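## Task

Take the milk bottle off the cart and set it upright on the third level of the supply shelving (counting the lowest level as the first), directly behind that level's water bottle, on the side away from the shelf's front edge. Every other item on that level must still be on it, standing up and not piled on anything. Release the bottle and pull the robot away afterwards. A bottle that topples or ends up leaning counts as failure, and a result that holds only because the robot is still touching it does not count.

## Robot and tools

ROBOT. A Hello Robot Stretch 3 with a single arm: a two-wheeled base (0.33 m long, 0.34 m wide), a mast carrying a lift, and a telescoping arm that reaches out to the robot's right side. The gripper cannot move forward on its own; you drive the base for that. Turning in place pivots around the point between the drive wheels, 0.05 m behind the front edge. Stowed (arm in, wrist folded) the wrist pokes up to 0.06 m past the right side and a spin sweeps a 0.28 m radius; an unfolded, level wrist reaches outside that circle. Loose objects may occasionally get a small shove from outside.

FRAMES. Base frame: origin on the floor between the drive wheels, x ahead, y to the left, z upward. hand_pose is reported in this frame, located where the closed fingertips meet; with all wrist joints at zero its x axis is up, y points back along the arm toward the mast, z toward the rear. Fingertips are 0.04 m round pads, sitting slightly nearer the wrist when fully open. The odometry frame is the base frame as it stood when the scene began.

execute_actions. Argument actions: a list holding one action or nothing (empty just reports state and pictures). An action may contain base, joints, or both, plus optional contact_limits; its parts start at once and may finish separately. base carries exactly one key: translate_m, a relative straight drive in metres from the current spot, forward positive, -1 to 1; or rotate_rad, a relative turn in place in radians, counter-clockwise (left) positive, -3.2 to 3.2. No sideways motion. joints is one dictionary of absolute targets keyed by joint name:
- lift_m 0 to 1.1 (arm height on mast), tolerance 0.004
- arm_m 0 to 0.52 (extension), 0.004
- wrist_yaw_rad -1.345 to 4.42 (0 along the arm, positive swings toward the front, 3.0 folded over the base), 0.02
- wrist_pitch_rad -1.57 to 0.451 (0 level, negative tips fingers down), 0.05
- wrist_roll_rad -2.911 to 2.911 (0 fingers side by side, level), 0.02
- gripper_m -0.089 to 0.179, larger is wider; the real fingertip gap is less than this number by about 0.007 near closed and 0.025 fully open, and zero under 0.007; tolerance 0.004
- head_pan_rad -3.953 to 1.73 (0 ahead, positive left, -1.57 looks along the arm), 0.02
- head_tilt_rad -1.53 to 0.419 (0 level, negative down), 0.02
contact_limits accepts only arm_m: a motor_effort percentage (1 to 100) at which the arm motion halts with contact_stop (negative sense when retracting); smaller is gentler but too small stops immediately, and it also caps holding force until the next action. Values above the maximum are trimmed. cameras selects images: head_camera, nav_camera, wrist_camera or all; omitted/null means all, [] none. Unknown keys, names or out-of-range numbers reject the whole call. Omitted joints or base may keep straining toward an older target without their status showing it. If a result reports a stop, any further execute_actions, wait or finished_scene in that same reply are skipped.

wait: seconds 0 to 10; commands nothing and returns the same report. zoom_image: camera plus region [x0, y0, x1, y1] in pixels from the top-left of that camera's latest full image, at most 504 by 504. finished_scene: scene = the current scene number; irreversible, ends after the last command is held, and says whether the task succeeded. Answering without any tool call ends everything.

RESULT LINES. base_status and joint_status describe how each motion of the last accepted action ended: done (for the base, wheels turned the requested amount even if slipping), off_target (stopped short, may still push), contact_stop, time_out, torque_fault (old target dropped; holds where it stopped unless slack or switched off). Arm and lift contact_stop on firm pushes and then go slack until commanded again; a slack lift may sag under load, keep pressing, or be pushed up by closing fingers on a surface. Base, wrist and head never contact-stop. A wrist servo pushed hard for several seconds cuts out for 10 s (limp, ignores commands). on_its_own covers uncommanded parts; 'held at' is the target, not the position, and an effort outside its rest range suggests contact or load. motor_effort is percent of max, positive toward larger joint values (positive wheel effort drives forward), peak in brackets; readings carry fixed bias plus noise. lidar_m: 12 sectors of 30 degrees from the base origin, first straight ahead then counter-clockwise (4th left, 7th behind, 10th right), '-' nothing seen; scan plane 0.17 m above floor, range 0.15 to 12 m, blind to clear objects and the robot; mast and a low lift can hide sectors 5, 6, 9, 10. wrist_depth_mm (45 to 1000) and head_depth_mm (280 to 4000, image sideways) are 7x7 grids of median depth from the top left. base_odometry counts wheel turns (heading -3.142 to 3.142, left positive); turned_by_wheels and turned_by_imu give turning since the last report; base_tilt in degrees, forward and right positive, with a fixed error up to about 4.

CAMERAS. head_camera (896x504) and nav_camera (672x504 fisheye) move with head pan/tilt; wrist_camera (644x364) rides on the gripper.

GRIPPING. Close to a gripper_m below the object's width (lower squeezes harder; over-squeezing triggers a stall guard that weakens grip). Open to at least 0.02 above the contact value to let go. Neither reading nor status proves a hold; check the images. Resend a different value to squeeze again.

SAFETY. Fold or unfold the wrist (yaw to 3.0) only with lift_m between 0.32 and 0.95, wrist_pitch_rad -0.4 and roll near 0; once folded lift_m may go down to 0.25. With yaw below -0.4 keep pitch at -0.5 or lower. Fast base motion (0.30 m/s, 1.9 rad/s) needs lift_m under 0.30, arm_m under 0.03, yaw above 2.54; otherwise 0.10 m/s and 0.63 rad/s. Pushing the arm into something rigid with the gripper higher than about 0.45 m can tip the robot, more so with raised contact limits or a repeated push. Do not drive while holding or pressing on something fixed. If the base snags or tilts, reverse the last move in small steps, free the gripper, and drop lift_m to about 0.2 if still leaning. Avoid drops, slips, slams, collisions and knocking shelf items over; move efficiently.

Each tool is called after ">>>" in YAML: its name, and indented under it one key for each argument.

## Session

>>> execute_actions:
  actions: []

Scene clock: 0.00 s.
base_odometry: x=+0.000 y=+0.000 heading=+0.000 (m, m, rad; odometry frame)
turned_by_wheels: +0.000 (rad since the last result)
turned_by_imu: +0.000 (rad since the last result)
base_tilt: forward=+1.6 right=-0.2 (deg)
lidar_m: 2.36 2.68 1.42 1.39 1.56 1.54 2.09 1.59 1.96 1.85 1.78 2.14
head_depth_mm: 1793 2767 2814 2832 2840 2795 2243 / 1723 2704 2753 2743 2454 2467 2243 / 1726 2661 2679 2697 2378 2418 2207 / 1751 2629 2603 2635 2343 2356 2200 / 1747 2583 2558 2596 2282 2302 2197 / 1694 2524 2527 2537 2252 2255 2193 / 1780 2438 2460 2478 2455 2489 2152
base_status: not commanded
joint_positions: lift_m=+0.524 arm_m=-0.002 wrist_yaw_rad=+2.803 wrist_pitch_rad=-0.525 wrist_roll_rad=+0.001 gripper_m=+0.037 head_pan_rad=-0.003 head_tilt_rad=-0.023
joint_status: not commanded
motor_effort: left_wheel=+0 right_wheel=+0 lift_m=+27 arm_m=-2 wrist_yaw_rad=+0 wrist_pitch_rad=+7 wrist_roll_rad=+1 gripper_m=+1 head_pan_rad=+0 head_tilt_rad=+2 (%)
hand_pose: x=+0.0484 y=+0.0544 z=+0.5130 quat_wxyz=(+0.297, +0.704, +0.066, +0.642) (m; base frame)
wrist_depth_mm: - - - - - - - / - - - - - - - / - - - - - - - / - - 953 968 925 926 892 / 851 - 832 797 797 769 753 / 730 719 - 702 677 668 658 / 636 627 637 630 598 596 578
pictures: head_camera (sideways: a quarter turn clockwise sets it upright), nav_camera (sideways: a quarter turn counterclockwise sets it upright), wrist_camera
Images, in order (width x height): head_camera 896x504, nav_camera 672x504, wrist_camera 644x364.

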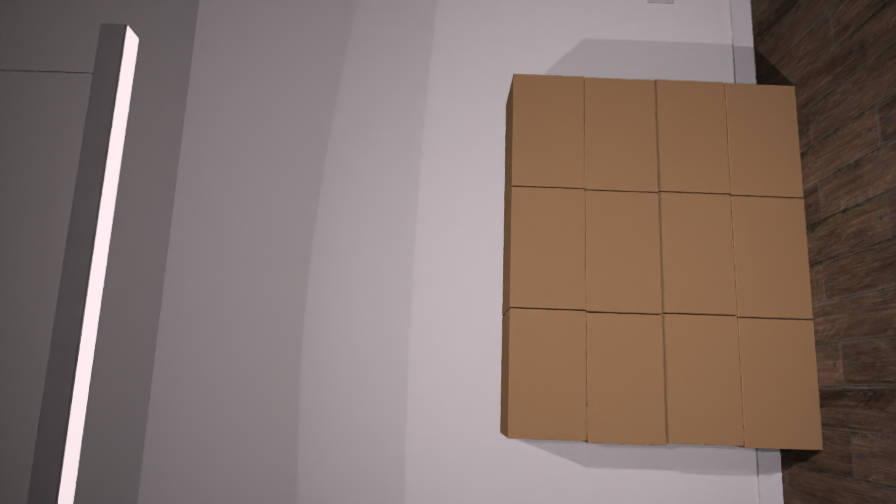

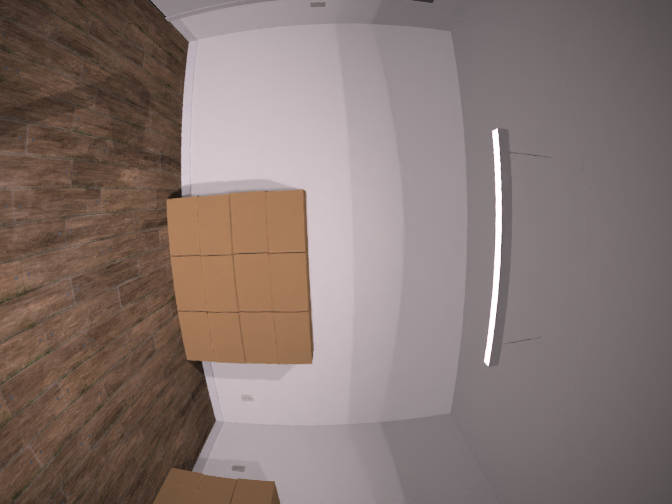

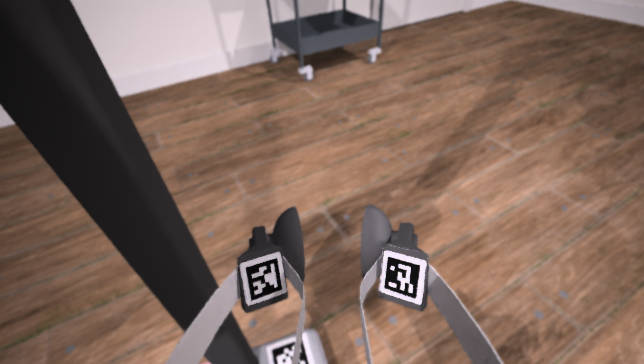

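>>> execute_actions:
  actions:
    - {"joints":{"head_pan_rad":1.4,"head_tilt_rad":-0.4}}
  cameras: ["head_camera","nav_camera"]

>>> execute_actions:
  actions:
    - {"joints":{"head_pan_rad":-3.1}}
  cameras: ["nav_camera"]

>>> execute_actions:
  actions:
    - {"joints":{"head_pan_rad":-1.6}}
  cameras: ["nav_camera"]

Scene clock: 4.70 s.
base_odometry: x=+0.000 y=+0.000 heading=+0.000 (m, m, rad; odometry frame)
turned_by_wheels: +0.000 (rad since the last result)
turned_by_imu: +0.000 (rad since the last result)
base_tilt: forward=+1.5 right=-0.3 (deg)
lidar_m: 2.36 2.68 1.41 1.39 1.57 1.53 2.09 1.59 1.95 1.86 1.79 2.14
head_depth_mm: 1702 1808 1955 2145 2272 1803 1434 / 1634 1752 1902 1936 1867 1763 1430 / 1573 1688 1808 1745 1857 1719 1423 / 1511 1617 1743 1813 1889 1704 1425 / 1459 1551 1664 1789 1940 1755 1412 / 1405 1498 1605 1722 1856 1745 1405 / 1366 1451 1547 1648 1780 1749 1402
base_status: not commanded
joint_positions: lift_m=+0.524 arm_m=-0.002 wrist_yaw_rad=+2.803 wrist_pitch_rad=-0.525 wrist_roll_rad=+0.001 gripper_m=+0.037 head_pan_rad=+1.393 head_tilt_rad=-0.395
joint_status: all done
motor_effort: left_wheel=+0(0) right_wheel=+0(0) lift_m=+27(27) arm_m=-2(1) wrist_yaw_rad=+1(1) wrist_pitch_rad=+7(7) wrist_roll_rad=+1(1) gripper_m=+1(0) head_pan_rad=+4(49) head_tilt_rad=-3(32) (%)
hand_pose: x=+0.0484 y=+0.0544 z=+0.5130 quat_wxyz=(+0.297, +0.704, +0.066, +0.642) (m; base frame)
wrist_depth_mm: - - - - - - - / - - - - - - - / - - - - - - - / - - 970 951 924 902 883 / 841 - 829 808 800 776 765 / 724 712 - 695 676 664 653 / 641 625 630 612 599 592 586
pictures: head_camera (sideways: a quarter turn clockwise sets it upright), nav_camera (sideways: a quarter turn counterclockwise sets it upright)
Images, in order (width x height): head_camera 896x504, nav_camera 672x504.

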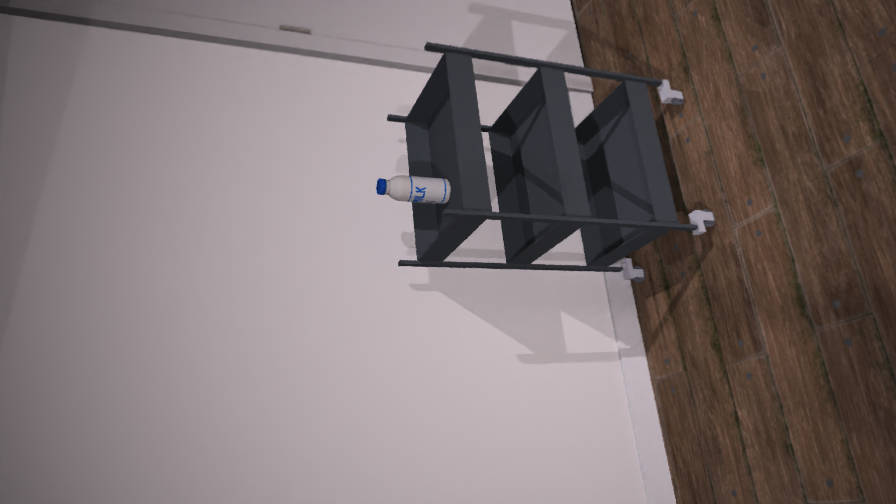

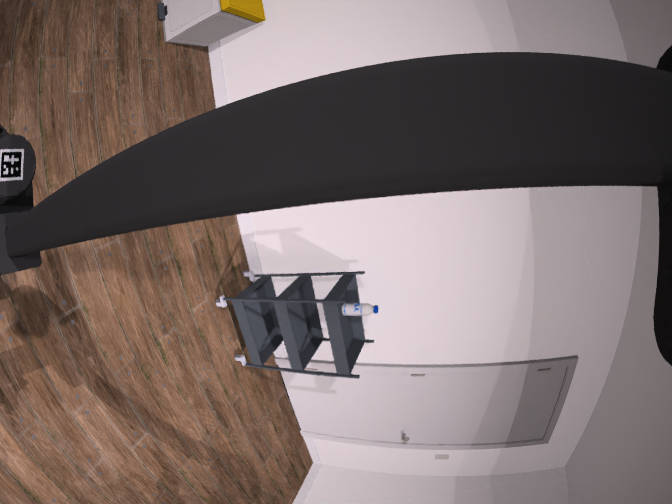

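Scene clock: 7.20 s.
base_odometry: x=+0.000 y=+0.000 heading=+0.000 (m, m, rad; odometry frame)
turned_by_wheels: +0.000 (rad since the last result)
turned_by_imu: +0.000 (rad since the last result)
base_tilt: forward=+1.6 right=-0.2 (deg)
lidar_m: 2.37 2.68 1.42 1.40 1.56 1.54 2.09 1.59 1.95 1.85 1.79 2.14
head_depth_mm: 1860 1995 2152 2331 2394 1797 1437 / 1839 1967 2107 2301 2349 1790 1434 / 1812 1940 2079 2259 2348 1779 1419 / 1791 1908 2060 2209 2319 1774 1420 / 1756 1881 2007 2184 2273 1739 1410 / 1744 1847 1999 2130 2226 1751 1405 / 1489 1483 1632 1758 1901 1736 1408
base_status: not commanded
joint_positions: lift_m=+0.524 arm_m=-0.002 wrist_yaw_rad=+2.803 wrist_pitch_rad=-0.525 wrist_roll_rad=+0.001 gripper_m=+0.037 head_pan_rad=-3.093 head_tilt_rad=-0.395
joint_status: all done
motor_effort: left_wheel=+0(0) right_wheel=+0(0) lift_m=+27(26) arm_m=-1(2) wrist_yaw_rad=+0(1) wrist_pitch_rad=+7(7) wrist_roll_rad=+1(1) gripper_m=+1(1) head_pan_rad=-5(49) head_tilt_rad=-3(3) (%)
hand_pose: x=+0.0484 y=+0.0544 z=+0.5130 quat_wxyz=(+0.297, +0.704, +0.066, +0.642) (m; base frame)
wrist_depth_mm: - - - - - - - / - - - - - - - / - - - - - - - / - - 967 964 918 908 898 / 844 - 854 805 800 766 765 / 727 711 - 688 676 681 671 / 641 632 635 628 602 588 587
pictures: nav_camera (sideways: a quarter turn counterclockwise sets it upright)
Images, in order (width x height): nav_camera 672x504.

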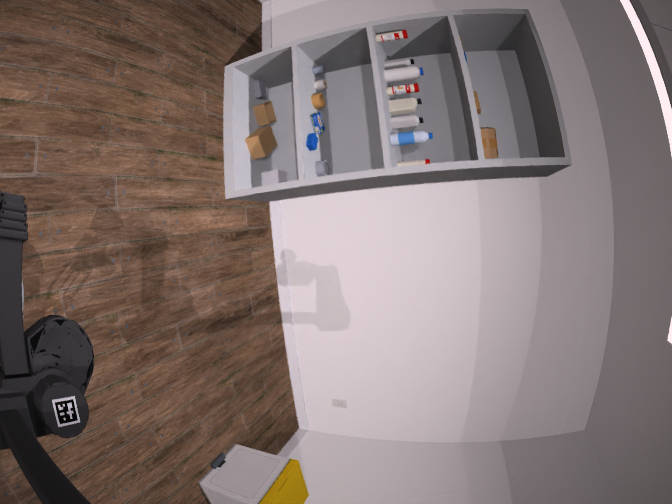

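Scene clock: 8.47 s.
base_odometry: x=+0.000 y=+0.000 heading=+0.000 (m, m, rad; odometry frame)
turned_by_wheels: +0.000 (rad since the last result)
turned_by_imu: +0.000 (rad since the last result)
base_tilt: forward=+1.6 right=-0.2 (deg)
lidar_m: 2.36 2.68 1.41 1.40 1.56 1.53 2.09 1.59 1.96 1.85 1.79 2.14
head_depth_mm: 1940 2073 2220 2410 2386 1793 1426 / 1892 2033 2173 2374 2369 1784 1427 / 1847 1977 2146 2303 2350 1785 1424 / 1809 1935 2058 2237 2335 1768 1422 / 1779 1888 2029 2188 2271 1762 1412 / 1740 1856 1984 2136 2196 1749 1407 / 1701 1800 1918 1767 1905 1743 1406
base_status: not commanded
joint_positions: lift_m=+0.524 arm_m=-0.002 wrist_yaw_rad=+2.803 wrist_pitch_rad=-0.525 wrist_roll_rad=+0.001 gripper_m=+0.037 head_pan_rad=-1.607 head_tilt_rad=-0.395
joint_status: all done
motor_effort: left_wheel=+0(0) right_wheel=+0(0) lift_m=+27(27) arm_m=-1(1) wrist_yaw_rad=+0(0) wrist_pitch_rad=+7(7) wrist_roll_rad=+1(1) gripper_m=+1(1) head_pan_rad=+4(50) head_tilt_rad=-3(3) (%)
hand_pose: x=+0.0484 y=+0.0544 z=+0.5130 quat_wxyz=(+0.297, +0.704, +0.066, +0.642) (m; base frame)
wrist_depth_mm: - - - - - - - / - - - - - - - / - - - - - - - / - - 936 950 905 903 893 / 852 - 837 806 802 772 756 / 727 716 - 686 684 668 655 / 633 627 635 640 602 590 585
pictures: nav_camera (sideways: a quarter turn counterclockwise sets it upright)
Images, in order (width x height): nav_camera 672x504.

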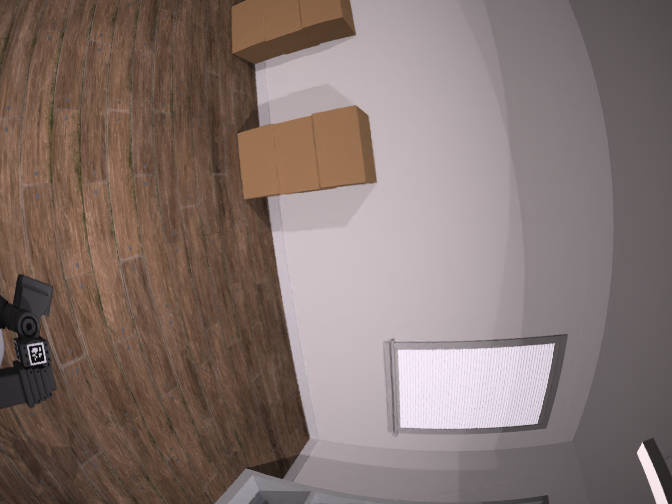

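>>> execute_actions:
  actions:
    - {"base":{"rotate_rad":1.0},"joints":{"lift_m":0.28,"wrist_pitch_rad":-0.4,"wrist_yaw_rad":3.0}}
  cameras: []

>>> execute_actions:
  actions:
    - {"base":{"translate_m":0.95}}
  cameras: []

>>> execute_actions:
  actions:
    - {"base":{"rotate_rad":2.27}}
  cameras: []

>>> execute_actions:
  actions:
    - {"joints":{"lift_m":0.8,"head_tilt_rad":-0.7}}
  cameras: []

>>> execute_actions:
  actions:
    - {"joints":{"wrist_yaw_rad":0,"gripper_m":0.15}}
  cameras: []

>>> execute_actions:
  actions:
    - {"joints":{"wrist_pitch_rad":0,"lift_m":0.72}}
  cameras: ["head_camera","wrist_camera"]

Scene clock: 19.10 s.
base_odometry: x=+0.000 y=+0.000 heading=+1.000 (m, m, rad; odometry frame)
turned_by_wheels: +1.000 (rad since the last result)
turned_by_imu: +0.978 (rad since the last result)
base_tilt: forward=+1.6 right=-0.2 (deg)
lidar_m: 1.45 1.39 1.67 1.54 2.09 1.59 1.96 2.09 1.79 2.13 2.37 2.37
head_depth_mm: 1942 2035 2139 2252 2292 1815 1435 / 2086 2210 2274 2312 2370 1777 1435 / 2257 2386 2421 2293 2335 1776 1430 / 2482 2631 2775 2907 2335 1768 1423 / 2754 2913 3094 3180 2330 1755 1409 / 2716 2883 3047 3155 2309 1735 1402 / 2518 2638 2805 2922 2303 1724 1402
base_status: done
joint_positions: lift_m=+0.281 arm_m=-0.002 wrist_yaw_rad=+2.998 wrist_pitch_rad=-0.419 wrist_roll_rad=+0.001 gripper_m=+0.037 head_pan_rad=-1.607 head_tilt_rad=-0.395
joint_status: all done
motor_effort: left_wheel=-2(6) right_wheel=+2(5) lift_m=+15(23) arm_m=-1(1) wrist_yaw_rad=+1(0) wrist_pitch_rad=+9(10) wrist_roll_rad=+1(1) gripper_m=+0(0) head_pan_rad=+4(4) head_tilt_rad=-3(3) (%)
hand_pose: x=+0.0108 y=+0.0788 z=+0.2931 quat_wxyz=(+0.196, +0.700, +0.097, +0.679) (m; base frame)
wrist_depth_mm: - - - - - - - / - - - - - - - / - 972 928 900 877 831 820 / 750 746 710 696 680 649 649 / 602 587 - 563 573 542 530 / 501 506 - - 464 462 453 / 444 - - - 405 399 391
pictures: none
No camera images: the call's "cameras" was empty. Leave "cameras" out to get every camera's image.

Scene clock: 23.97 s.
base_odometry: x=+0.513 y=+0.799 heading=+1.000 (m, m, rad; odometry frame)
turned_by_wheels: +0.000 (rad since the last result)
turned_by_imu: +0.005 (rad since the last result)
base_tilt: forward=+1.6 right=-0.2 (deg)
lidar_m: 0.68 0.59 0.58 1.17 1.70 2.42 2.89 2.46 2.51 1.95 1.78 1.99
head_depth_mm: 2564 2689 2820 2926 2390 1795 1440 / 2781 2949 3106 3146 2399 1783 1433 / 2692 2888 3145 3254 2360 1781 1421 / 2434 2599 2396 2590 2356 1773 1418 / 2203 2350 2135 2304 2310 1748 1410 / 2045 2152 1950 2080 2159 1738 1404 / 1885 1989 1788 1891 2017 1733 1402
base_status: done
joint_positions: lift_m=+0.281 arm_m=-0.002 wrist_yaw_rad=+2.999 wrist_pitch_rad=-0.418 wrist_roll_rad=+0.001 gripper_m=+0.037 head_pan_rad=-1.607 head_tilt_rad=-0.395
joint_status: not commanded
motor_effort: left_wheel=-2(6) right_wheel=+2(6) lift_m=+15(15) arm_m=-1(2) wrist_yaw_rad=+2(1) wrist_pitch_rad=+9(9) wrist_roll_rad=+1(1) gripper_m=+1(0) head_pan_rad=+4(4) head_tilt_rad=-3(3) (%)
hand_pose: x=+0.0107 y=+0.0789 z=+0.2933 quat_wxyz=(+0.196, +0.700, +0.097, +0.680) (m; base frame)
wrist_depth_mm: - - - - 967 826 721 / - - - - - 893 684 / - 971 928 892 866 769 500 / 748 738 711 695 672 639 642 / 601 599 - 570 572 544 529 / 505 506 - - 466 461 455 / 443 - - - 406 401 391
pictures: none
No camera images: the call's "cameras" was empty. Leave "cameras" out to get every camera's image.

Scene clock: 26.67 s.
base_odometry: x=+0.513 y=+0.799 heading=-3.014 (m, m, rad; odometry frame)
turned_by_wheels: +2.270 (rad since the last result)
turned_by_imu: +2.212 (rad since the last result)
base_tilt: forward=+1.6 right=-0.2 (deg)
lidar_m: 1.66 2.43 2.97 2.46 2.52 1.82 1.79 1.57 0.63 0.58 1.02 1.30
head_depth_mm: 871 931 1001 1084 1173 856 1321 / 860 918 986 1063 1072 882 967 / 846 908 971 1052 1099 878 963 / 838 896 960 1032 1020 875 961 / 827 886 944 1018 1065 871 929 / 818 872 933 999 1082 1161 1259 / 809 862 918 990 1067 1165 1268
base_status: done
joint_positions: lift_m=+0.281 arm_m=-0.002 wrist_yaw_rad=+2.999 wrist_pitch_rad=-0.418 wrist_roll_rad=+0.001 gripper_m=+0.037 head_pan_rad=-1.607 head_tilt_rad=-0.396
joint_status: not commanded
motor_effort: left_wheel=-2(7) right_wheel=+2(7) lift_m=+15(15) arm_m=-2(2) wrist_yaw_rad=+1(2) wrist_pitch_rad=+9(9) wrist_roll_rad=+1(1) gripper_m=+0(0) head_pan_rad=+4(4) head_tilt_rad=-3(3) (%)
hand_pose: x=+0.0107 y=+0.0789 z=+0.2933 quat_wxyz=(+0.196, +0.700, +0.097, +0.680) (m; base frame)
wrist_depth_mm: - - - - - - - / - - - - - - - / - 963 948 895 873 859 822 / 762 725 708 703 683 657 658 / 599 589 - 564 576 546 531 / 505 505 - - 469 464 450 / 447 - - - 408 401 394
pictures: none
No camera images: the call's "cameras" was empty. Leave "cameras" out to get every camera's image.

Scene clock: 32.23 s.
base_odometry: x=+0.513 y=+0.799 heading=-3.014 (m, m, rad; odometry frame)
turned_by_wheels: +0.000 (rad since the last result)
turned_by_imu: +0.000 (rad since the last result)
base_tilt: forward=+1.6 right=-0.2 (deg)
lidar_m: 1.67 2.42 2.96 2.46 2.51 1.83 1.78 1.57 0.63 0.58 1.02 1.29
head_depth_mm: 867 973 1112 1221 1485 1365 - / 859 960 1080 1008 1064 1209 - / 850 952 1060 1005 1056 1188 - / 839 942 1032 950 1057 1181 - / 832 928 1049 993 1052 1105 - / 817 915 1031 1190 1395 1375 1190 / 811 905 1019 1171 1372 1365 1170
base_status: not commanded
joint_positions: lift_m=+0.799 arm_m=-0.002 wrist_yaw_rad=+2.999 wrist_pitch_rad=-0.418 wrist_roll_rad=+0.001 gripper_m=+0.037 head_pan_rad=-1.607 head_tilt_rad=-0.691
joint_status: all done
motor_effort: left_wheel=-2(2) right_wheel=+2(2) lift_m=+38(38) arm_m=-2(2) wrist_yaw_rad=+1(1) wrist_pitch_rad=+9(9) wrist_roll_rad=+1(1) gripper_m=+1(0) head_pan_rad=+4(2) head_tilt_rad=-5(33) (%)
hand_pose: x=+0.0107 y=+0.0789 z=+0.8122 quat_wxyz=(+0.196, +0.700, +0.097, +0.680) (m; base frame)
wrist_depth_mm: - - - - - - - / - - - - - - - / - - - - - - - / - - - - - - - / - - - - - - - / - - - - - - - / 967 953 - 919 917 904 870
pictures: none
No camera images: the call's "cameras" was empty. Leave "cameras" out to get every camera's image.

Scene clock: 34.73 s.
base_odometry: x=+0.513 y=+0.799 heading=-3.014 (m, m, rad; odometry frame)
turned_by_wheels: +0.000 (rad since the last result)
turned_by_imu: +0.000 (rad since the last result)
base_tilt: forward=+1.6 right=-0.2 (deg)
lidar_m: 1.66 2.43 2.96 2.46 2.51 1.82 1.78 1.56 0.63 0.58 1.02 1.29
head_depth_mm: 868 977 1108 1218 1481 1364 - / 860 965 1081 1012 1063 1211 - / 847 953 1059 1007 1057 1165 - / 840 939 1028 951 1057 998 - / 829 930 1048 993 1053 1180 1164 / 821 913 1029 1197 1392 1366 1181 / 809 902 1020 1174 1373 1363 1174
base_status: not commanded
joint_positions: lift_m=+0.799 arm_m=-0.002 wrist_yaw_rad=+0.002 wrist_pitch_rad=-0.418 wrist_roll_rad=+0.001 gripper_m=+0.150 head_pan_rad=-1.607 head_tilt_rad=-0.691
joint_status: all done
motor_effort: left_wheel=-2(2) right_wheel=+1(1) lift_m=+38(38) arm_m=-2(2) wrist_yaw_rad=-2(0) wrist_pitch_rad=+9(9) wrist_roll_rad=+1(1) gripper_m=+1(100) head_pan_rad=+3(4) head_tilt_rad=-6(6) (%)
hand_pose: x=-0.0210 y=-0.3677 z=+0.8122 quat_wxyz=(+0.692, +0.147, -0.691, -0.146) (m; base frame)
wrist_depth_mm: 638 648 660 660 679 690 685 / 684 703 707 660 681 743 761 / 763 769 766 585 577 514 828 / 852 855 858 418 427 437 966 / 937 959 - 736 710 - - / - - - 583 631 - - / - 933 930 794 791 872 881
pictures: none
No camera images: the call's "cameras" was empty. Leave "cameras" out to get every camera's image.

Scene clock: 36.30 s.
base_odometry: x=+0.513 y=+0.799 heading=-3.014 (m, m, rad; odometry frame)
turned_by_wheels: +0.000 (rad since the last result)
turned_by_imu: +0.000 (rad since the last result)
base_tilt: forward=+1.6 right=-0.2 (deg)
lidar_m: 1.67 2.42 2.96 2.46 2.51 1.83 1.78 1.57 0.63 0.58 1.02 1.30
head_depth_mm: 867 977 1114 1219 1491 1364 1219 / 859 965 1077 1007 1062 1202 1217 / 847 954 1062 1006 1056 1214 1210 / 841 937 1030 950 1051 1208 - / 830 926 1049 992 1052 1104 1177 / 822 914 1028 1191 1375 1369 1172 / 813 904 1017 1172 1377 1367 1173
base_status: not commanded
joint_positions: lift_m=+0.721 arm_m=-0.002 wrist_yaw_rad=+0.002 wrist_pitch_rad=-0.021 wrist_roll_rad=+0.001 gripper_m=+0.150 head_pan_rad=-1.607 head_tilt_rad=-0.691
joint_status: all done
motor_effort: left_wheel=-2(2) right_wheel=+2(2) lift_m=+15(34) arm_m=-2(2) wrist_yaw_rad=+0(1) wrist_pitch_rad=+11(10) wrist_roll_rad=+1(1) gripper_m=+0(1) head_pan_rad=+3(3) head_tilt_rad=-6(6) (%)
hand_pose: x=-0.0210 y=-0.3989 z=+0.8297 quat_wxyz=(+0.707, +0.008, -0.707, -0.007) (m; base frame)
wrist_depth_mm: 672 674 678 690 698 702 694 / 679 688 699 713 726 738 724 / 699 706 730 731 752 761 752 / 741 747 760 679 767 781 774 / 755 763 664 590 575 511 801 / 787 - 382 382 387 - 852 / 798 836 848 694 680 866 887
pictures: head_camera (sideways: a quarter turn clockwise sets it upright), wrist_camera
Images, in order (width x height): head_camera 896x504, wrist_camera 644x364.

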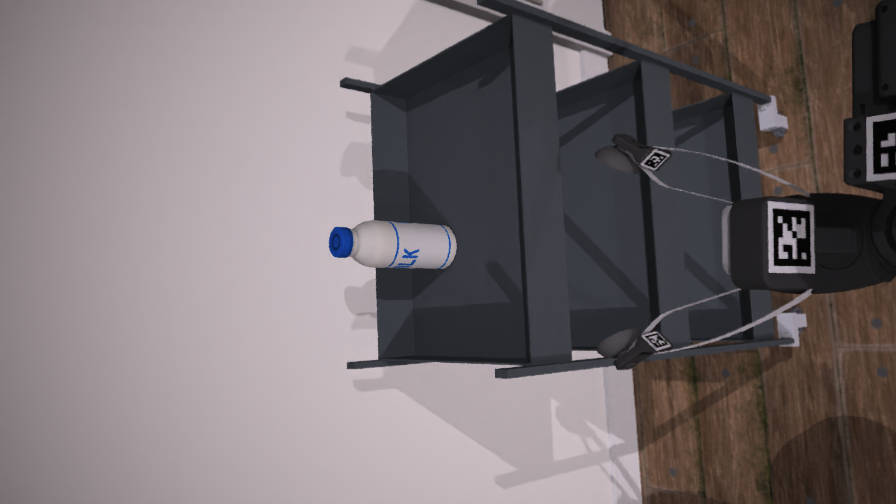

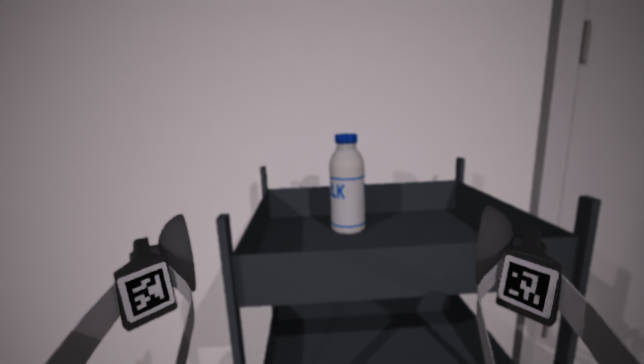

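>>> execute_actions:
  actions:
    - {"base":{"translate_m":-0.025},"joints":{"arm_m":0.28,"lift_m":0.68}}
  cameras: ["head_camera","wrist_camera"]

Scene clock: 42.93 s.
base_odometry: x=+0.538 y=+0.802 heading=-3.014 (m, m, rad; odometry frame)
turned_by_wheels: +0.000 (rad since the last result)
turned_by_imu: +0.000 (rad since the last result)
base_tilt: forward=+1.6 right=-0.2 (deg)
lidar_m: 1.67 2.45 2.96 2.46 2.50 1.80 1.77 1.57 0.63 0.59 1.02 1.30
head_depth_mm: 871 976 1109 1247 1492 1385 1218 / 861 962 1089 1002 1040 - - / 851 955 1063 1021 - 1218 1189 / 843 946 1038 965 - 1181 1182 / 830 928 1056 997 1051 1115 1177 / 823 919 1033 1144 1341 1340 1173 / 811 908 1026 1175 1384 1360 1168
base_status: done
joint_positions: lift_m=+0.681 arm_m=+0.280 wrist_yaw_rad=+0.001 wrist_pitch_rad=-0.020 wrist_roll_rad=+0.001 gripper_m=+0.150 head_pan_rad=-1.607 head_tilt_rad=-0.691
joint_status: all done
motor_effort: left_wheel=-2(6) right_wheel=+2(3) lift_m=+15(15) arm_m=+5(6) wrist_yaw_rad=-2(2) wrist_pitch_rad=+10(11) wrist_roll_rad=+1(1) gripper_m=+1(1) head_pan_rad=+3(3) head_tilt_rad=-5(5) (%)
hand_pose: x=-0.0213 y=-0.6803 z=+0.7900 quat_wxyz=(+0.707, +0.008, -0.707, -0.007) (m; base frame)
wrist_depth_mm: 423 430 430 439 444 453 459 / 438 443 448 454 464 469 478 / 450 458 464 465 479 480 496 / 467 471 486 290 491 501 515 / 481 491 414 301 422 416 352 / 501 - 354 313 341 - 289 / 522 253 269 268 264 257 256
pictures: head_camera (sideways: a quarter turn clockwise sets it upright), wrist_camera
Images, in order (width x height): head_camera 896x504, wrist_camera 644x364.

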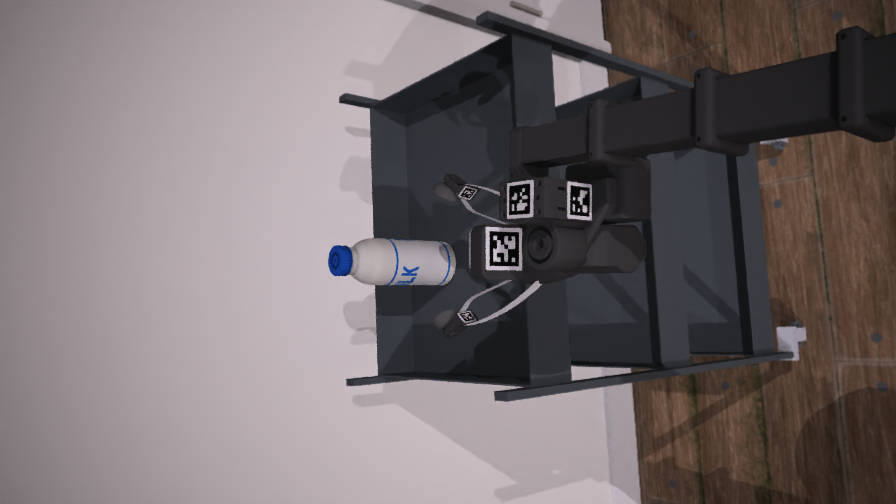

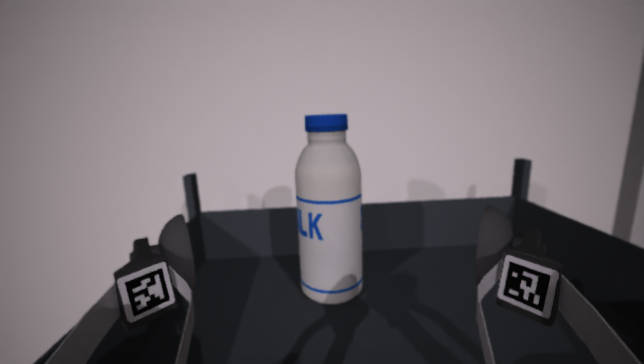

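>>> execute_actions:
  actions:
    - {"joints":{"arm_m":0.40}}
  cameras: ["head_camera","wrist_camera"]

>>> execute_actions:
  actions:
    - {"joints":{"gripper_m":0.03}}
  cameras: []

>>> execute_actions:
  actions:
    - {"joints":{"lift_m":0.82}}
  cameras: ["head_camera","wrist_camera"]

Scene clock: 51.73 s.
base_odometry: x=+0.538 y=+0.802 heading=-3.014 (m, m, rad; odometry frame)
turned_by_wheels: +0.000 (rad since the last result)
turned_by_imu: +0.000 (rad since the last result)
base_tilt: forward=+1.6 right=-0.2 (deg)
lidar_m: 1.67 2.45 2.96 2.46 2.50 1.79 1.76 1.57 0.63 0.59 1.02 1.29
head_depth_mm: 870 980 1119 1248 1494 1390 1210 / 861 967 1082 1004 1039 - - / 849 958 1063 - 1086 1212 1196 / 841 943 1037 943 1082 1182 1184 / 834 930 1055 961 1050 1119 1175 / 822 916 1030 1147 1331 1339 1178 / 814 910 1026 1177 1383 1367 1179
base_status: not commanded
joint_positions: lift_m=+0.681 arm_m=+0.400 wrist_yaw_rad=+0.001 wrist_pitch_rad=-0.020 wrist_roll_rad=+0.001 gripper_m=+0.150 head_pan_rad=-1.607 head_tilt_rad=-0.692
joint_status: all done
motor_effort: left_wheel=-2(2) right_wheel=+2(2) lift_m=+15(15) arm_m=+4(4) wrist_yaw_rad=-1(1) wrist_pitch_rad=+10(10) wrist_roll_rad=+1(1) gripper_m=+1(0) head_pan_rad=+3(3) head_tilt_rad=-6(5) (%)
hand_pose: x=-0.0213 y=-0.8003 z=+0.7900 quat_wxyz=(+0.707, +0.008, -0.707, -0.007) (m; base frame)
wrist_depth_mm: 319 322 328 334 338 345 348 / 329 335 339 344 349 358 360 / 340 346 351 175 363 368 375 / 352 358 363 173 377 385 386 / 366 368 374 170 382 392 309 / 380 - 304 176 309 - 278 / 386 262 271 184 262 258 256
pictures: head_camera (sideways: a quarter turn clockwise sets it upright), wrist_camera
Images, in order (width x height): head_camera 896x504, wrist_camera 644x364.

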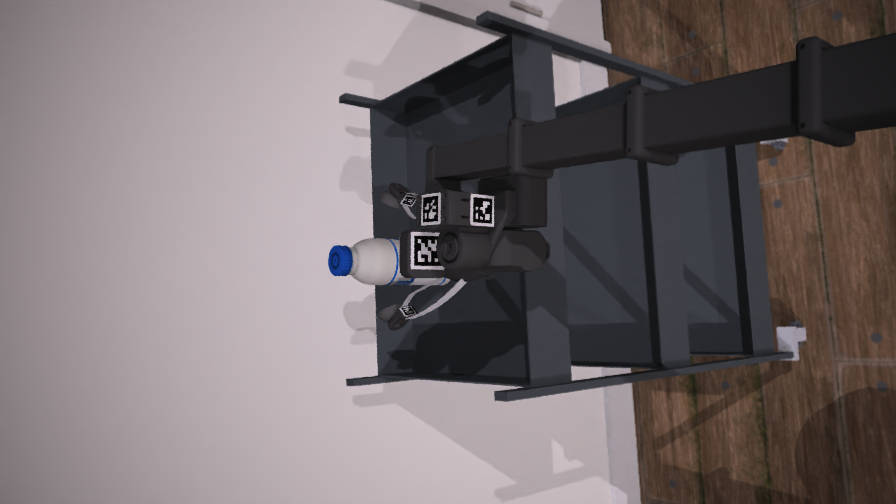

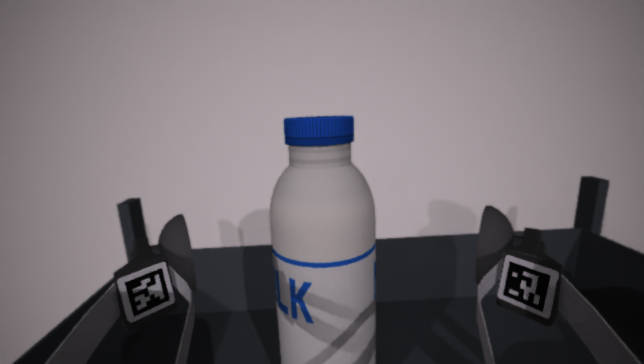

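Scene clock: 53.50 s.
base_odometry: x=+0.538 y=+0.802 heading=-3.014 (m, m, rad; odometry frame)
turned_by_wheels: +0.000 (rad since the last result)
turned_by_imu: +0.000 (rad since the last result)
base_tilt: forward=+1.6 right=-0.2 (deg)
lidar_m: 1.67 2.44 2.97 2.45 2.51 1.80 1.76 1.57 0.64 0.59 1.02 1.30
head_depth_mm: 873 976 1121 1243 1500 1387 1205 / 858 966 1086 1006 1039 - - / 849 953 1064 1076 1087 1216 1190 / 840 941 1031 - 1080 1185 1189 / 831 927 1054 993 1050 1115 1176 / 825 919 1030 1143 1329 1340 1176 / 812 908 1024 1177 1383 1359 1172
base_status: not commanded
joint_positions: lift_m=+0.681 arm_m=+0.400 wrist_yaw_rad=+0.001 wrist_pitch_rad=-0.020 wrist_roll_rad=+0.001 gripper_m=+0.030 head_pan_rad=-1.607 head_tilt_rad=-0.692
joint_status: all done
motor_effort: left_wheel=-2(2) right_wheel=+1(1) lift_m=+15(15) arm_m=+5(5) wrist_yaw_rad=+1(5) wrist_pitch_rad=+10(11) wrist_roll_rad=+1(1) gripper_m=-1(100) head_pan_rad=+4(2) head_tilt_rad=-5(5) (%)
hand_pose: x=-0.0213 y=-0.8003 z=+0.7900 quat_wxyz=(+0.707, +0.008, -0.707, -0.007) (m; base frame)
wrist_depth_mm: 318 322 329 331 338 343 347 / 328 331 340 343 350 356 361 / 339 347 351 187 361 369 372 / 352 356 364 182 374 381 388 / 367 369 375 178 384 307 308 / 382 298 298 185 307 312 289 / 211 256 270 196 252 259 254
pictures: none
No camera images: the call's "cameras" was empty. Leave "cameras" out to get every camera's image.

Scene clock: 55.60 s.
base_odometry: x=+0.538 y=+0.802 heading=-3.014 (m, m, rad; odometry frame)
turned_by_wheels: +0.000 (rad since the last result)
turned_by_imu: +0.000 (rad since the last result)
base_tilt: forward=+1.6 right=-0.2 (deg)
lidar_m: 1.68 2.44 2.96 2.46 2.50 1.79 1.76 1.57 0.64 0.59 1.02 1.30
head_depth_mm: 872 980 1123 1267 1461 - - / 859 964 1084 - 1120 1212 1194 / 853 950 1039 971 1058 1188 1190 / 842 942 1020 960 1054 1186 1187 / 833 929 1058 994 1051 1117 1174 / 824 918 1033 1141 1338 1339 1174 / 810 906 1021 1179 1383 1358 1175
base_status: not commanded
joint_positions: lift_m=+0.819 arm_m=+0.400 wrist_yaw_rad=+0.001 wrist_pitch_rad=-0.021 wrist_roll_rad=+0.001 gripper_m=+0.030 head_pan_rad=-1.607 head_tilt_rad=-0.692
joint_status: all done
motor_effort: left_wheel=-1(2) right_wheel=+1(1) lift_m=+38(40) arm_m=+5(5) wrist_yaw_rad=-1(0) wrist_pitch_rad=+10(10) wrist_roll_rad=+1(1) gripper_m=+0(1) head_pan_rad=+4(3) head_tilt_rad=-5(5) (%)
hand_pose: x=-0.0213 y=-0.8003 z=+0.9288 quat_wxyz=(+0.707, +0.008, -0.707, -0.007) (m; base frame)
wrist_depth_mm: 320 323 327 335 336 343 348 / 329 333 339 344 349 353 361 / 340 347 350 357 363 370 373 / 354 359 366 370 377 383 391 / 366 370 376 383 391 402 405 / 380 389 388 400 411 416 426 / 397 398 412 217 424 432 439
pictures: head_camera (sideways: a quarter turn clockwise sets it upright), wrist_camera
Images, in order (width x height): head_camera 896x504, wrist_camera 644x364.

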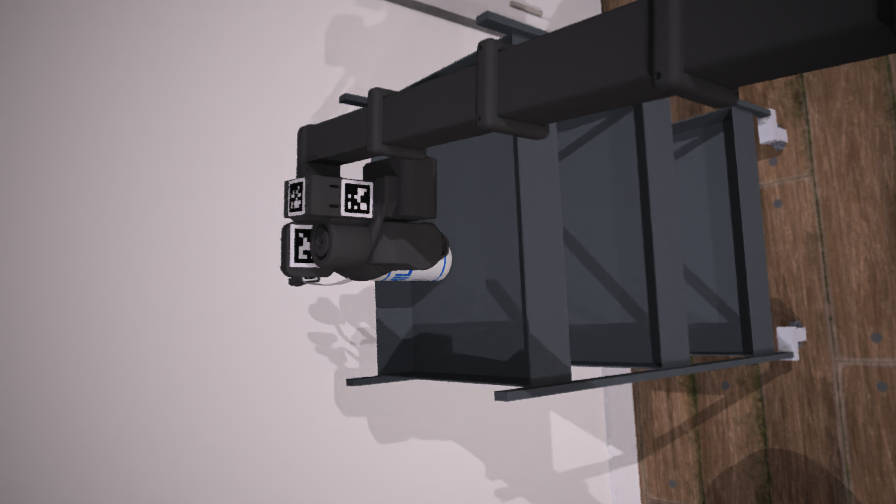

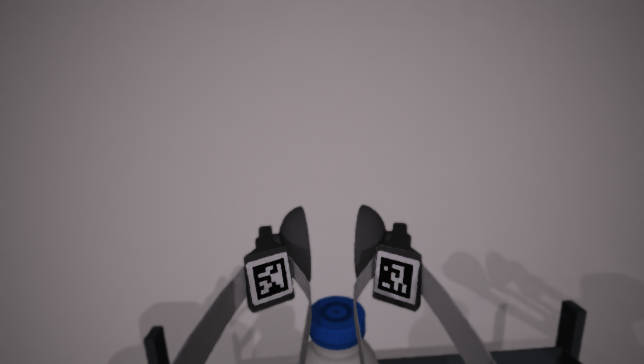

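Too short.

>>> execute_actions:
  actions:
    - {"joints":{"gripper_m":0.15}}
  cameras: []

>>> execute_actions:
  actions:
    - {"joints":{"lift_m":0.665}}
  cameras: []

>>> execute_actions:
  actions:
    - {"joints":{"arm_m":0.445}}
  cameras: []

>>> execute_actions:
  actions:
    - {"joints":{"gripper_m":0.0}}
  cameras: []

>>> execute_actions:
  actions:
    - {"joints":{"lift_m":0.82}}
  cameras: ["wrist_camera"]

Scene clock: 61.17 s.
base_odometry: x=+0.538 y=+0.802 heading=-3.014 (m, m, rad; odometry frame)
turned_by_wheels: +0.000 (rad since the last result)
turned_by_imu: +0.000 (rad since the last result)
base_tilt: forward=+1.6 right=-0.2 (deg)
lidar_m: 1.68 2.45 2.96 2.46 2.50 1.80 1.77 1.58 0.64 0.59 1.02 1.30
head_depth_mm: 871 979 1118 1267 1468 - - / 861 965 1080 - 1117 1214 1194 / 851 953 1033 968 1060 1187 1181 / 843 944 1016 968 1054 1180 1188 / 833 927 1056 996 1053 1111 1173 / 821 919 1034 1148 1328 1338 1182 / 813 906 1026 1181 1375 1364 1173
base_status: not commanded
joint_positions: lift_m=+0.819 arm_m=+0.400 wrist_yaw_rad=+0.001 wrist_pitch_rad=-0.021 wrist_roll_rad=+0.001 gripper_m=+0.150 head_pan_rad=-1.607 head_tilt_rad=-0.692
joint_status: all done
motor_effort: left_wheel=-2(1) right_wheel=+1(1) lift_m=+38(38) arm_m=+5(5) wrist_yaw_rad=+0(0) wrist_pitch_rad=+10(10) wrist_roll_rad=+1(1) gripper_m=+0(100) head_pan_rad=+5(2) head_tilt_rad=-6(5) (%)
hand_pose: x=-0.0213 y=-0.8003 z=+0.9288 quat_wxyz=(+0.707, +0.008, -0.707, -0.007) (m; base frame)
wrist_depth_mm: 319 323 328 333 339 342 348 / 327 335 338 345 349 354 361 / 340 344 350 357 362 367 375 / 353 360 362 369 374 382 389 / 365 367 378 385 390 395 405 / 379 - 394 398 406 - 424 / 394 401 409 219 419 429 438
pictures: none
No camera images: the call's "cameras" was empty. Leave "cameras" out to get every camera's image.

Scene clock: 63.40 s.
base_odometry: x=+0.538 y=+0.802 heading=-3.014 (m, m, rad; odometry frame)
turned_by_wheels: +0.000 (rad since the last result)
turned_by_imu: +0.000 (rad since the last result)
base_tilt: forward=+1.6 right=-0.2 (deg)
lidar_m: 1.68 2.44 2.97 2.46 2.51 1.80 1.76 1.57 0.63 0.59 1.02 1.30
head_depth_mm: 867 980 1116 1249 1492 1392 1213 / 860 968 1086 999 1041 - - / 853 959 1058 1070 1088 1171 1190 / 840 938 1036 959 1082 1182 1190 / 832 932 1054 993 1055 1117 1175 / 823 918 1034 1145 1335 1336 1183 / 811 908 1020 1175 1380 1365 1173
base_status: not commanded
joint_positions: lift_m=+0.666 arm_m=+0.400 wrist_yaw_rad=+0.001 wrist_pitch_rad=-0.020 wrist_roll_rad=+0.001 gripper_m=+0.150 head_pan_rad=-1.607 head_tilt_rad=-0.692
joint_status: all done
motor_effort: left_wheel=-2(2) right_wheel=+1(1) lift_m=+15(34) arm_m=+5(4) wrist_yaw_rad=+1(0) wrist_pitch_rad=+10(10) wrist_roll_rad=+1(1) gripper_m=+1(1) head_pan_rad=+3(3) head_tilt_rad=-6(6) (%)
hand_pose: x=-0.0213 y=-0.8003 z=+0.7749 quat_wxyz=(+0.707, +0.008, -0.707, -0.007) (m; base frame)
wrist_depth_mm: 318 321 328 331 336 342 348 / 329 334 339 343 347 356 358 / 339 344 351 181 362 371 377 / 352 358 364 175 376 385 385 / 367 367 298 180 300 302 304 / 378 - 303 188 304 - 278 / 191 241 250 195 240 237 236
pictures: none
No camera images: the call's "cameras" was empty. Leave "cameras" out to get every camera's image.

Scene clock: 64.83 s.
base_odometry: x=+0.538 y=+0.802 heading=-3.014 (m, m, rad; odometry frame)
turned_by_wheels: +0.000 (rad since the last result)
turned_by_imu: +0.000 (rad since the last result)
base_tilt: forward=+1.6 right=-0.2 (deg)
lidar_m: 1.68 2.45 2.96 2.46 2.50 1.79 1.76 1.57 0.63 0.59 1.02 1.30
head_depth_mm: 873 975 1115 1252 1486 1398 1197 / 859 966 1080 999 1039 - - / 849 952 1064 1076 1084 1199 1190 / 840 944 1037 - 1058 1183 1184 / 831 929 1053 995 1050 1113 1169 / 822 918 1032 1143 1327 1341 1180 / 813 906 1024 1171 1380 1361 1171
base_status: not commanded
joint_positions: lift_m=+0.666 arm_m=+0.445 wrist_yaw_rad=+0.001 wrist_pitch_rad=-0.020 wrist_roll_rad=+0.001 gripper_m=+0.150 head_pan_rad=-1.607 head_tilt_rad=-0.692
joint_status: all done
motor_effort: left_wheel=-1(2) right_wheel=+1(1) lift_m=+15(15) arm_m=+4(6) wrist_yaw_rad=+0(1) wrist_pitch_rad=+10(10) wrist_roll_rad=+1(1) gripper_m=+1(0) head_pan_rad=+5(3) head_tilt_rad=-5(5) (%)
hand_pose: x=-0.0213 y=-0.8453 z=+0.7749 quat_wxyz=(+0.707, +0.008, -0.707, -0.007) (m; base frame)
wrist_depth_mm: 279 284 287 291 294 301 306 / 289 291 297 298 307 312 316 / 299 301 308 136 318 325 330 / 309 312 319 132 328 338 339 / 319 322 327 131 256 345 262 / 327 - 255 136 259 - 265 / 195 244 249 142 231 237 235
pictures: none
No camera images: the call's "cameras" was empty. Leave "cameras" out to get every camera's image.

Scene clock: 67.20 s.
base_odometry: x=+0.538 y=+0.802 heading=-3.014 (m, m, rad; odometry frame)
turned_by_wheels: +0.000 (rad since the last result)
turned_by_imu: +0.000 (rad since the last result)
base_tilt: forward=+1.6 right=-0.2 (deg)
lidar_m: 1.68 2.44 2.97 2.46 2.50 1.80 1.76 1.57 0.63 0.59 1.02 1.30
head_depth_mm: 870 982 1114 1249 1487 1395 1202 / 858 964 1084 1003 1088 - - / 852 957 1063 1073 1086 1211 1190 / 840 941 1035 - 1056 1185 1187 / 832 928 1049 992 1049 1127 1178 / 824 921 1032 1142 1325 1335 1180 / 812 907 1027 1175 1374 1360 1169
base_status: not commanded
joint_positions: lift_m=+0.666 arm_m=+0.445 wrist_yaw_rad=-0.001 wrist_pitch_rad=-0.017 wrist_roll_rad=+0.001 gripper_m=+0.000 head_pan_rad=-1.607 head_tilt_rad=-0.692
joint_status: all done
motor_effort: left_wheel=-2(2) right_wheel=+2(2) lift_m=+15(15) arm_m=+4(5) wrist_yaw_rad=+2(2) wrist_pitch_rad=+9(10) wrist_roll_rad=+1(1) gripper_m=-3(98) head_pan_rad=+3(4) head_tilt_rad=-5(5) (%)
hand_pose: x=-0.0218 y=-0.8454 z=+0.7758 quat_wxyz=(+0.707, +0.006, -0.707, -0.007) (m; base frame)
wrist_depth_mm: 280 282 287 292 296 300 308 / 288 291 296 299 309 312 315 / 298 302 306 205 321 323 332 / 306 312 319 189 328 336 339 / 319 324 329 - 338 343 262 / 326 250 255 181 261 267 268 / 205 247 253 181 224 241 235
pictures: none
No camera images: the call's "cameras" was empty. Leave "cameras" out to get every camera's image.

Scene clock: 69.43 s.
base_odometry: x=+0.538 y=+0.802 heading=-3.014 (m, m, rad; odometry frame)
turned_by_wheels: +0.000 (rad since the last result)
turned_by_imu: +0.000 (rad since the last result)
base_tilt: forward=+1.6 right=-0.2 (deg)
lidar_m: 1.68 2.45 2.97 2.46 2.50 1.80 1.76 1.57 0.64 0.59 1.02 1.30
head_depth_mm: 871 977 1119 1263 1469 - - / 858 965 1082 - 1105 1214 1199 / 852 957 - 974 1060 1212 1186 / 842 943 - 966 1053 1186 1185 / 831 931 1051 997 1049 1116 1181 / 822 918 1032 1139 1326 1341 1175 / 811 906 1024 1173 1381 1360 1171
base_status: not commanded
joint_positions: lift_m=+0.819 arm_m=+0.445 wrist_yaw_rad=-0.001 wrist_pitch_rad=-0.020 wrist_roll_rad=+0.001 gripper_m=+0.000 head_pan_rad=-1.607 head_tilt_rad=-0.692
joint_status: all done
motor_effort: left_wheel=-2(2) right_wheel=+2(2) lift_m=+38(40) arm_m=+4(5) wrist_yaw_rad=+1(2) wrist_pitch_rad=+10(12) wrist_roll_rad=+1(1) gripper_m=-2(2) head_pan_rad=+4(3) head_tilt_rad=-5(5) (%)
hand_pose: x=-0.0218 y=-0.8453 z=+0.9289 quat_wxyz=(+0.707, +0.007, -0.707, -0.008) (m; base frame)
wrist_depth_mm: 278 282 286 292 296 302 307 / 289 293 297 300 307 312 315 / 297 302 307 312 319 324 329 / 308 315 320 323 330 335 340 / 321 324 329 - 341 351 358 / 334 339 343 355 358 366 371 / 347 353 359 356 373 380 388
pictures: wrist_camera
Images, in order (width x height): wrist_camera 644x364.

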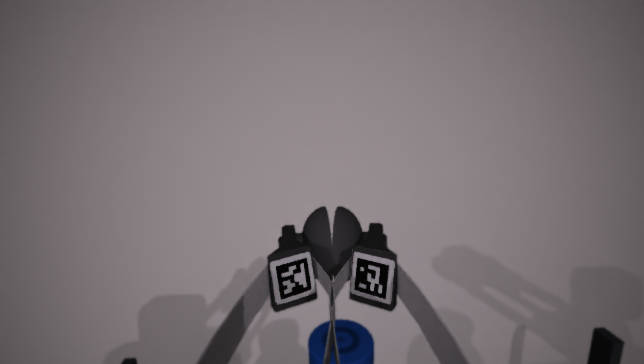

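>>> execute_actions:
  actions:
    - {"joints":{"gripper_m":0.15}}
  cameras: []

>>> execute_actions:
  actions:
    - {"joints":{"lift_m":0.665}}
  cameras: []

>>> execute_actions:
  actions:
    - {"joints":{"arm_m":0.5}}
  cameras: ["wrist_camera"]

>>> execute_actions:
  actions:
    - {"joints":{"gripper_m":0.05}}
  cameras: ["wrist_camera"]

Scene clock: 76.17 s.
base_odometry: x=+0.538 y=+0.802 heading=-3.014 (m, m, rad; odometry frame)
turned_by_wheels: +0.000 (rad since the last result)
turned_by_imu: +0.000 (rad since the last result)
base_tilt: forward=+1.6 right=-0.2 (deg)
lidar_m: 1.68 2.45 2.97 2.46 2.50 1.80 1.76 1.57 0.64 0.59 1.02 1.30
head_depth_mm: 871 980 1115 1259 1467 - - / 860 963 1084 - 1108 1212 1196 / 848 956 - 970 1059 1215 1192 / 842 941 - 968 1056 1184 1185 / 830 928 1057 992 1054 1127 1184 / 822 921 1031 1143 1327 1333 1178 / 813 905 1025 1178 1380 1360 1170
base_status: not commanded
joint_positions: lift_m=+0.819 arm_m=+0.445 wrist_yaw_rad=-0.001 wrist_pitch_rad=-0.020 wrist_roll_rad=+0.001 gripper_m=+0.150 head_pan_rad=-1.607 head_tilt_rad=-0.692
joint_status: all done
motor_effort: left_wheel=-2(2) right_wheel=+2(2) lift_m=+38(38) arm_m=+5(4) wrist_yaw_rad=+2(2) wrist_pitch_rad=+10(10) wrist_roll_rad=+1(1) gripper_m=+0(100) head_pan_rad=+3(3) head_tilt_rad=-5(5) (%)
hand_pose: x=-0.0218 y=-0.8453 z=+0.9289 quat_wxyz=(+0.707, +0.007, -0.707, -0.008) (m; base frame)
wrist_depth_mm: 279 283 287 292 297 300 306 / 289 293 297 302 309 312 316 / 301 302 307 315 318 324 328 / 308 314 319 325 329 336 343 / 320 325 332 336 342 345 354 / 335 - 344 351 360 - 370 / 346 353 359 358 370 382 392
pictures: none
No camera images: the call's "cameras" was empty. Leave "cameras" out to get every camera's image.

Scene clock: 78.40 s.
base_odometry: x=+0.538 y=+0.802 heading=-3.014 (m, m, rad; odometry frame)
turned_by_wheels: +0.000 (rad since the last result)
turned_by_imu: +0.000 (rad since the last result)
base_tilt: forward=+1.6 right=-0.2 (deg)
lidar_m: 1.68 2.44 2.96 2.46 2.50 1.80 1.76 1.58 0.64 0.59 1.02 1.30
head_depth_mm: 870 976 1115 1246 1492 1398 1198 / 860 966 1089 1004 1087 - - / 851 952 1058 - 1083 1217 1184 / 842 943 1029 - 1057 1183 1183 / 831 931 1049 992 1053 1123 1179 / 824 918 1032 1144 1328 1334 1180 / 813 908 1025 1177 1379 1364 1168
base_status: not commanded
joint_positions: lift_m=+0.666 arm_m=+0.445 wrist_yaw_rad=-0.001 wrist_pitch_rad=-0.020 wrist_roll_rad=+0.001 gripper_m=+0.150 head_pan_rad=-1.607 head_tilt_rad=-0.692
joint_status: all done
motor_effort: left_wheel=-2(2) right_wheel=+2(1) lift_m=+15(33) arm_m=+4(4) wrist_yaw_rad=+0(2) wrist_pitch_rad=+10(11) wrist_roll_rad=+1(1) gripper_m=+0(0) head_pan_rad=+5(4) head_tilt_rad=-5(5) (%)
hand_pose: x=-0.0218 y=-0.8453 z=+0.7750 quat_wxyz=(+0.707, +0.007, -0.707, -0.008) (m; base frame)
wrist_depth_mm: 280 283 289 293 297 303 307 / 289 291 298 296 306 312 316 / 299 303 309 152 319 324 329 / 309 315 319 147 328 337 340 / 319 322 328 149 257 345 263 / 327 - 257 155 260 - 267 / 196 244 249 162 231 238 234
pictures: none
No camera images: the call's "cameras" was empty. Leave "cameras" out to get every camera's image.

Scene clock: 79.93 s.
base_odometry: x=+0.538 y=+0.802 heading=-3.014 (m, m, rad; odometry frame)
turned_by_wheels: +0.000 (rad since the last result)
turned_by_imu: +0.000 (rad since the last result)
base_tilt: forward=+1.6 right=-0.2 (deg)
lidar_m: 1.68 2.45 2.96 2.46 2.50 1.80 1.76 1.57 0.64 0.59 1.02 1.30
head_depth_mm: 872 981 1113 1245 1491 1388 1195 / 861 969 1084 1004 1038 - - / 850 956 1065 - 1056 1184 1186 / 839 940 1032 931 1056 1187 1180 / 832 930 1050 991 1046 1125 1181 / 822 922 1033 1140 1332 1334 1178 / 814 910 1022 1171 1375 1355 1175
base_status: not commanded
joint_positions: lift_m=+0.666 arm_m=+0.500 wrist_yaw_rad=-0.001 wrist_pitch_rad=-0.020 wrist_roll_rad=+0.001 gripper_m=+0.150 head_pan_rad=-1.607 head_tilt_rad=-0.692
joint_status: all done
motor_effort: left_wheel=-2(2) right_wheel=+1(1) lift_m=+15(15) arm_m=+4(4) wrist_yaw_rad=+1(2) wrist_pitch_rad=+11(10) wrist_roll_rad=+1(1) gripper_m=+1(0) head_pan_rad=+4(5) head_tilt_rad=-5(5) (%)
hand_pose: x=-0.0218 y=-0.9003 z=+0.7750 quat_wxyz=(+0.707, +0.007, -0.707, -0.008) (m; base frame)
wrist_depth_mm: 231 236 238 243 247 250 253 / 239 243 247 95 253 258 263 / 248 251 256 97 262 268 272 / 257 261 264 96 271 279 284 / 265 268 272 91 101 287 295 / 236 - 198 93 104 - 209 / 195 203 203 97 109 214 216
pictures: wrist_camera
Images, in order (width x height): wrist_camera 644x364.

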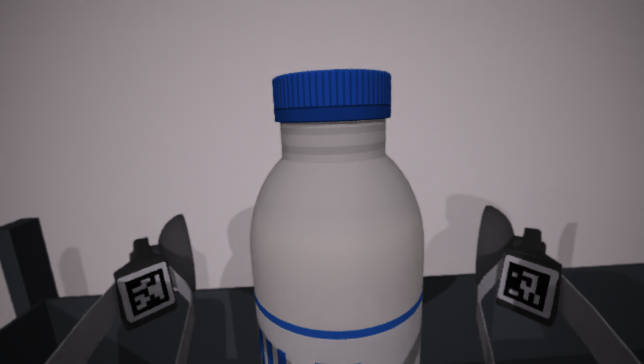

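Scene clock: 81.43 s.
base_odometry: x=+0.538 y=+0.802 heading=-3.014 (m, m, rad; odometry frame)
turned_by_wheels: +0.000 (rad since the last result)
turned_by_imu: +0.000 (rad since the last result)
base_tilt: forward=+1.6 right=-0.2 (deg)
lidar_m: 1.68 2.44 2.96 2.45 2.50 1.80 1.76 1.58 0.63 0.59 1.02 1.30
head_depth_mm: 868 981 1115 1244 1494 1397 1191 / 859 966 1084 1004 1041 - - / 851 952 1068 - 1057 1185 1191 / 842 945 1023 931 1056 1180 1185 / 830 930 1049 994 1051 1127 1182 / 823 918 1037 1140 1326 1339 1178 / 814 905 1022 1174 1377 1361 1166
base_status: not commanded
joint_positions: lift_m=+0.666 arm_m=+0.500 wrist_yaw_rad=-0.001 wrist_pitch_rad=-0.021 wrist_roll_rad=+0.001 gripper_m=+0.051 head_pan_rad=-1.607 head_tilt_rad=-0.692
joint_status: all done
motor_effort: left_wheel=-2(3) right_wheel=+2(4) lift_m=+15(15) arm_m=+3(4) wrist_yaw_rad=+1(3) wrist_pitch_rad=+10(10) wrist_roll_rad=+1(1) gripper_m=-14(98) head_pan_rad=+4(3) head_tilt_rad=-5(5) (%)
hand_pose: x=-0.0218 y=-0.9004 z=+0.7749 quat_wxyz=(+0.707, +0.007, -0.707, -0.008) (m; base frame)
wrist_depth_mm: 231 233 238 241 245 250 254 / 240 242 246 106 254 258 262 / 247 252 255 109 262 269 274 / 258 260 264 106 272 281 285 / 266 270 272 103 110 289 296 / 236 276 122 106 114 207 208 / 197 201 203 111 208 214 216
pictures: wrist_camera
Images, in order (width x height): wrist_camera 644x364.

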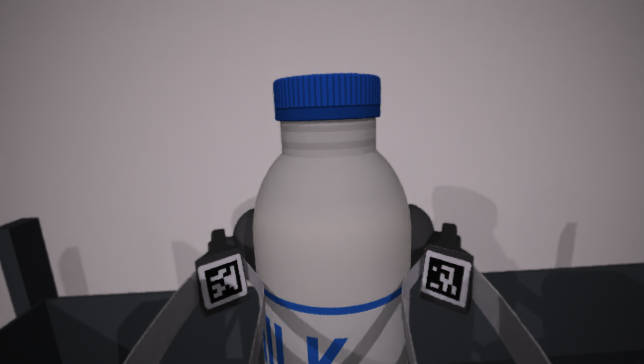

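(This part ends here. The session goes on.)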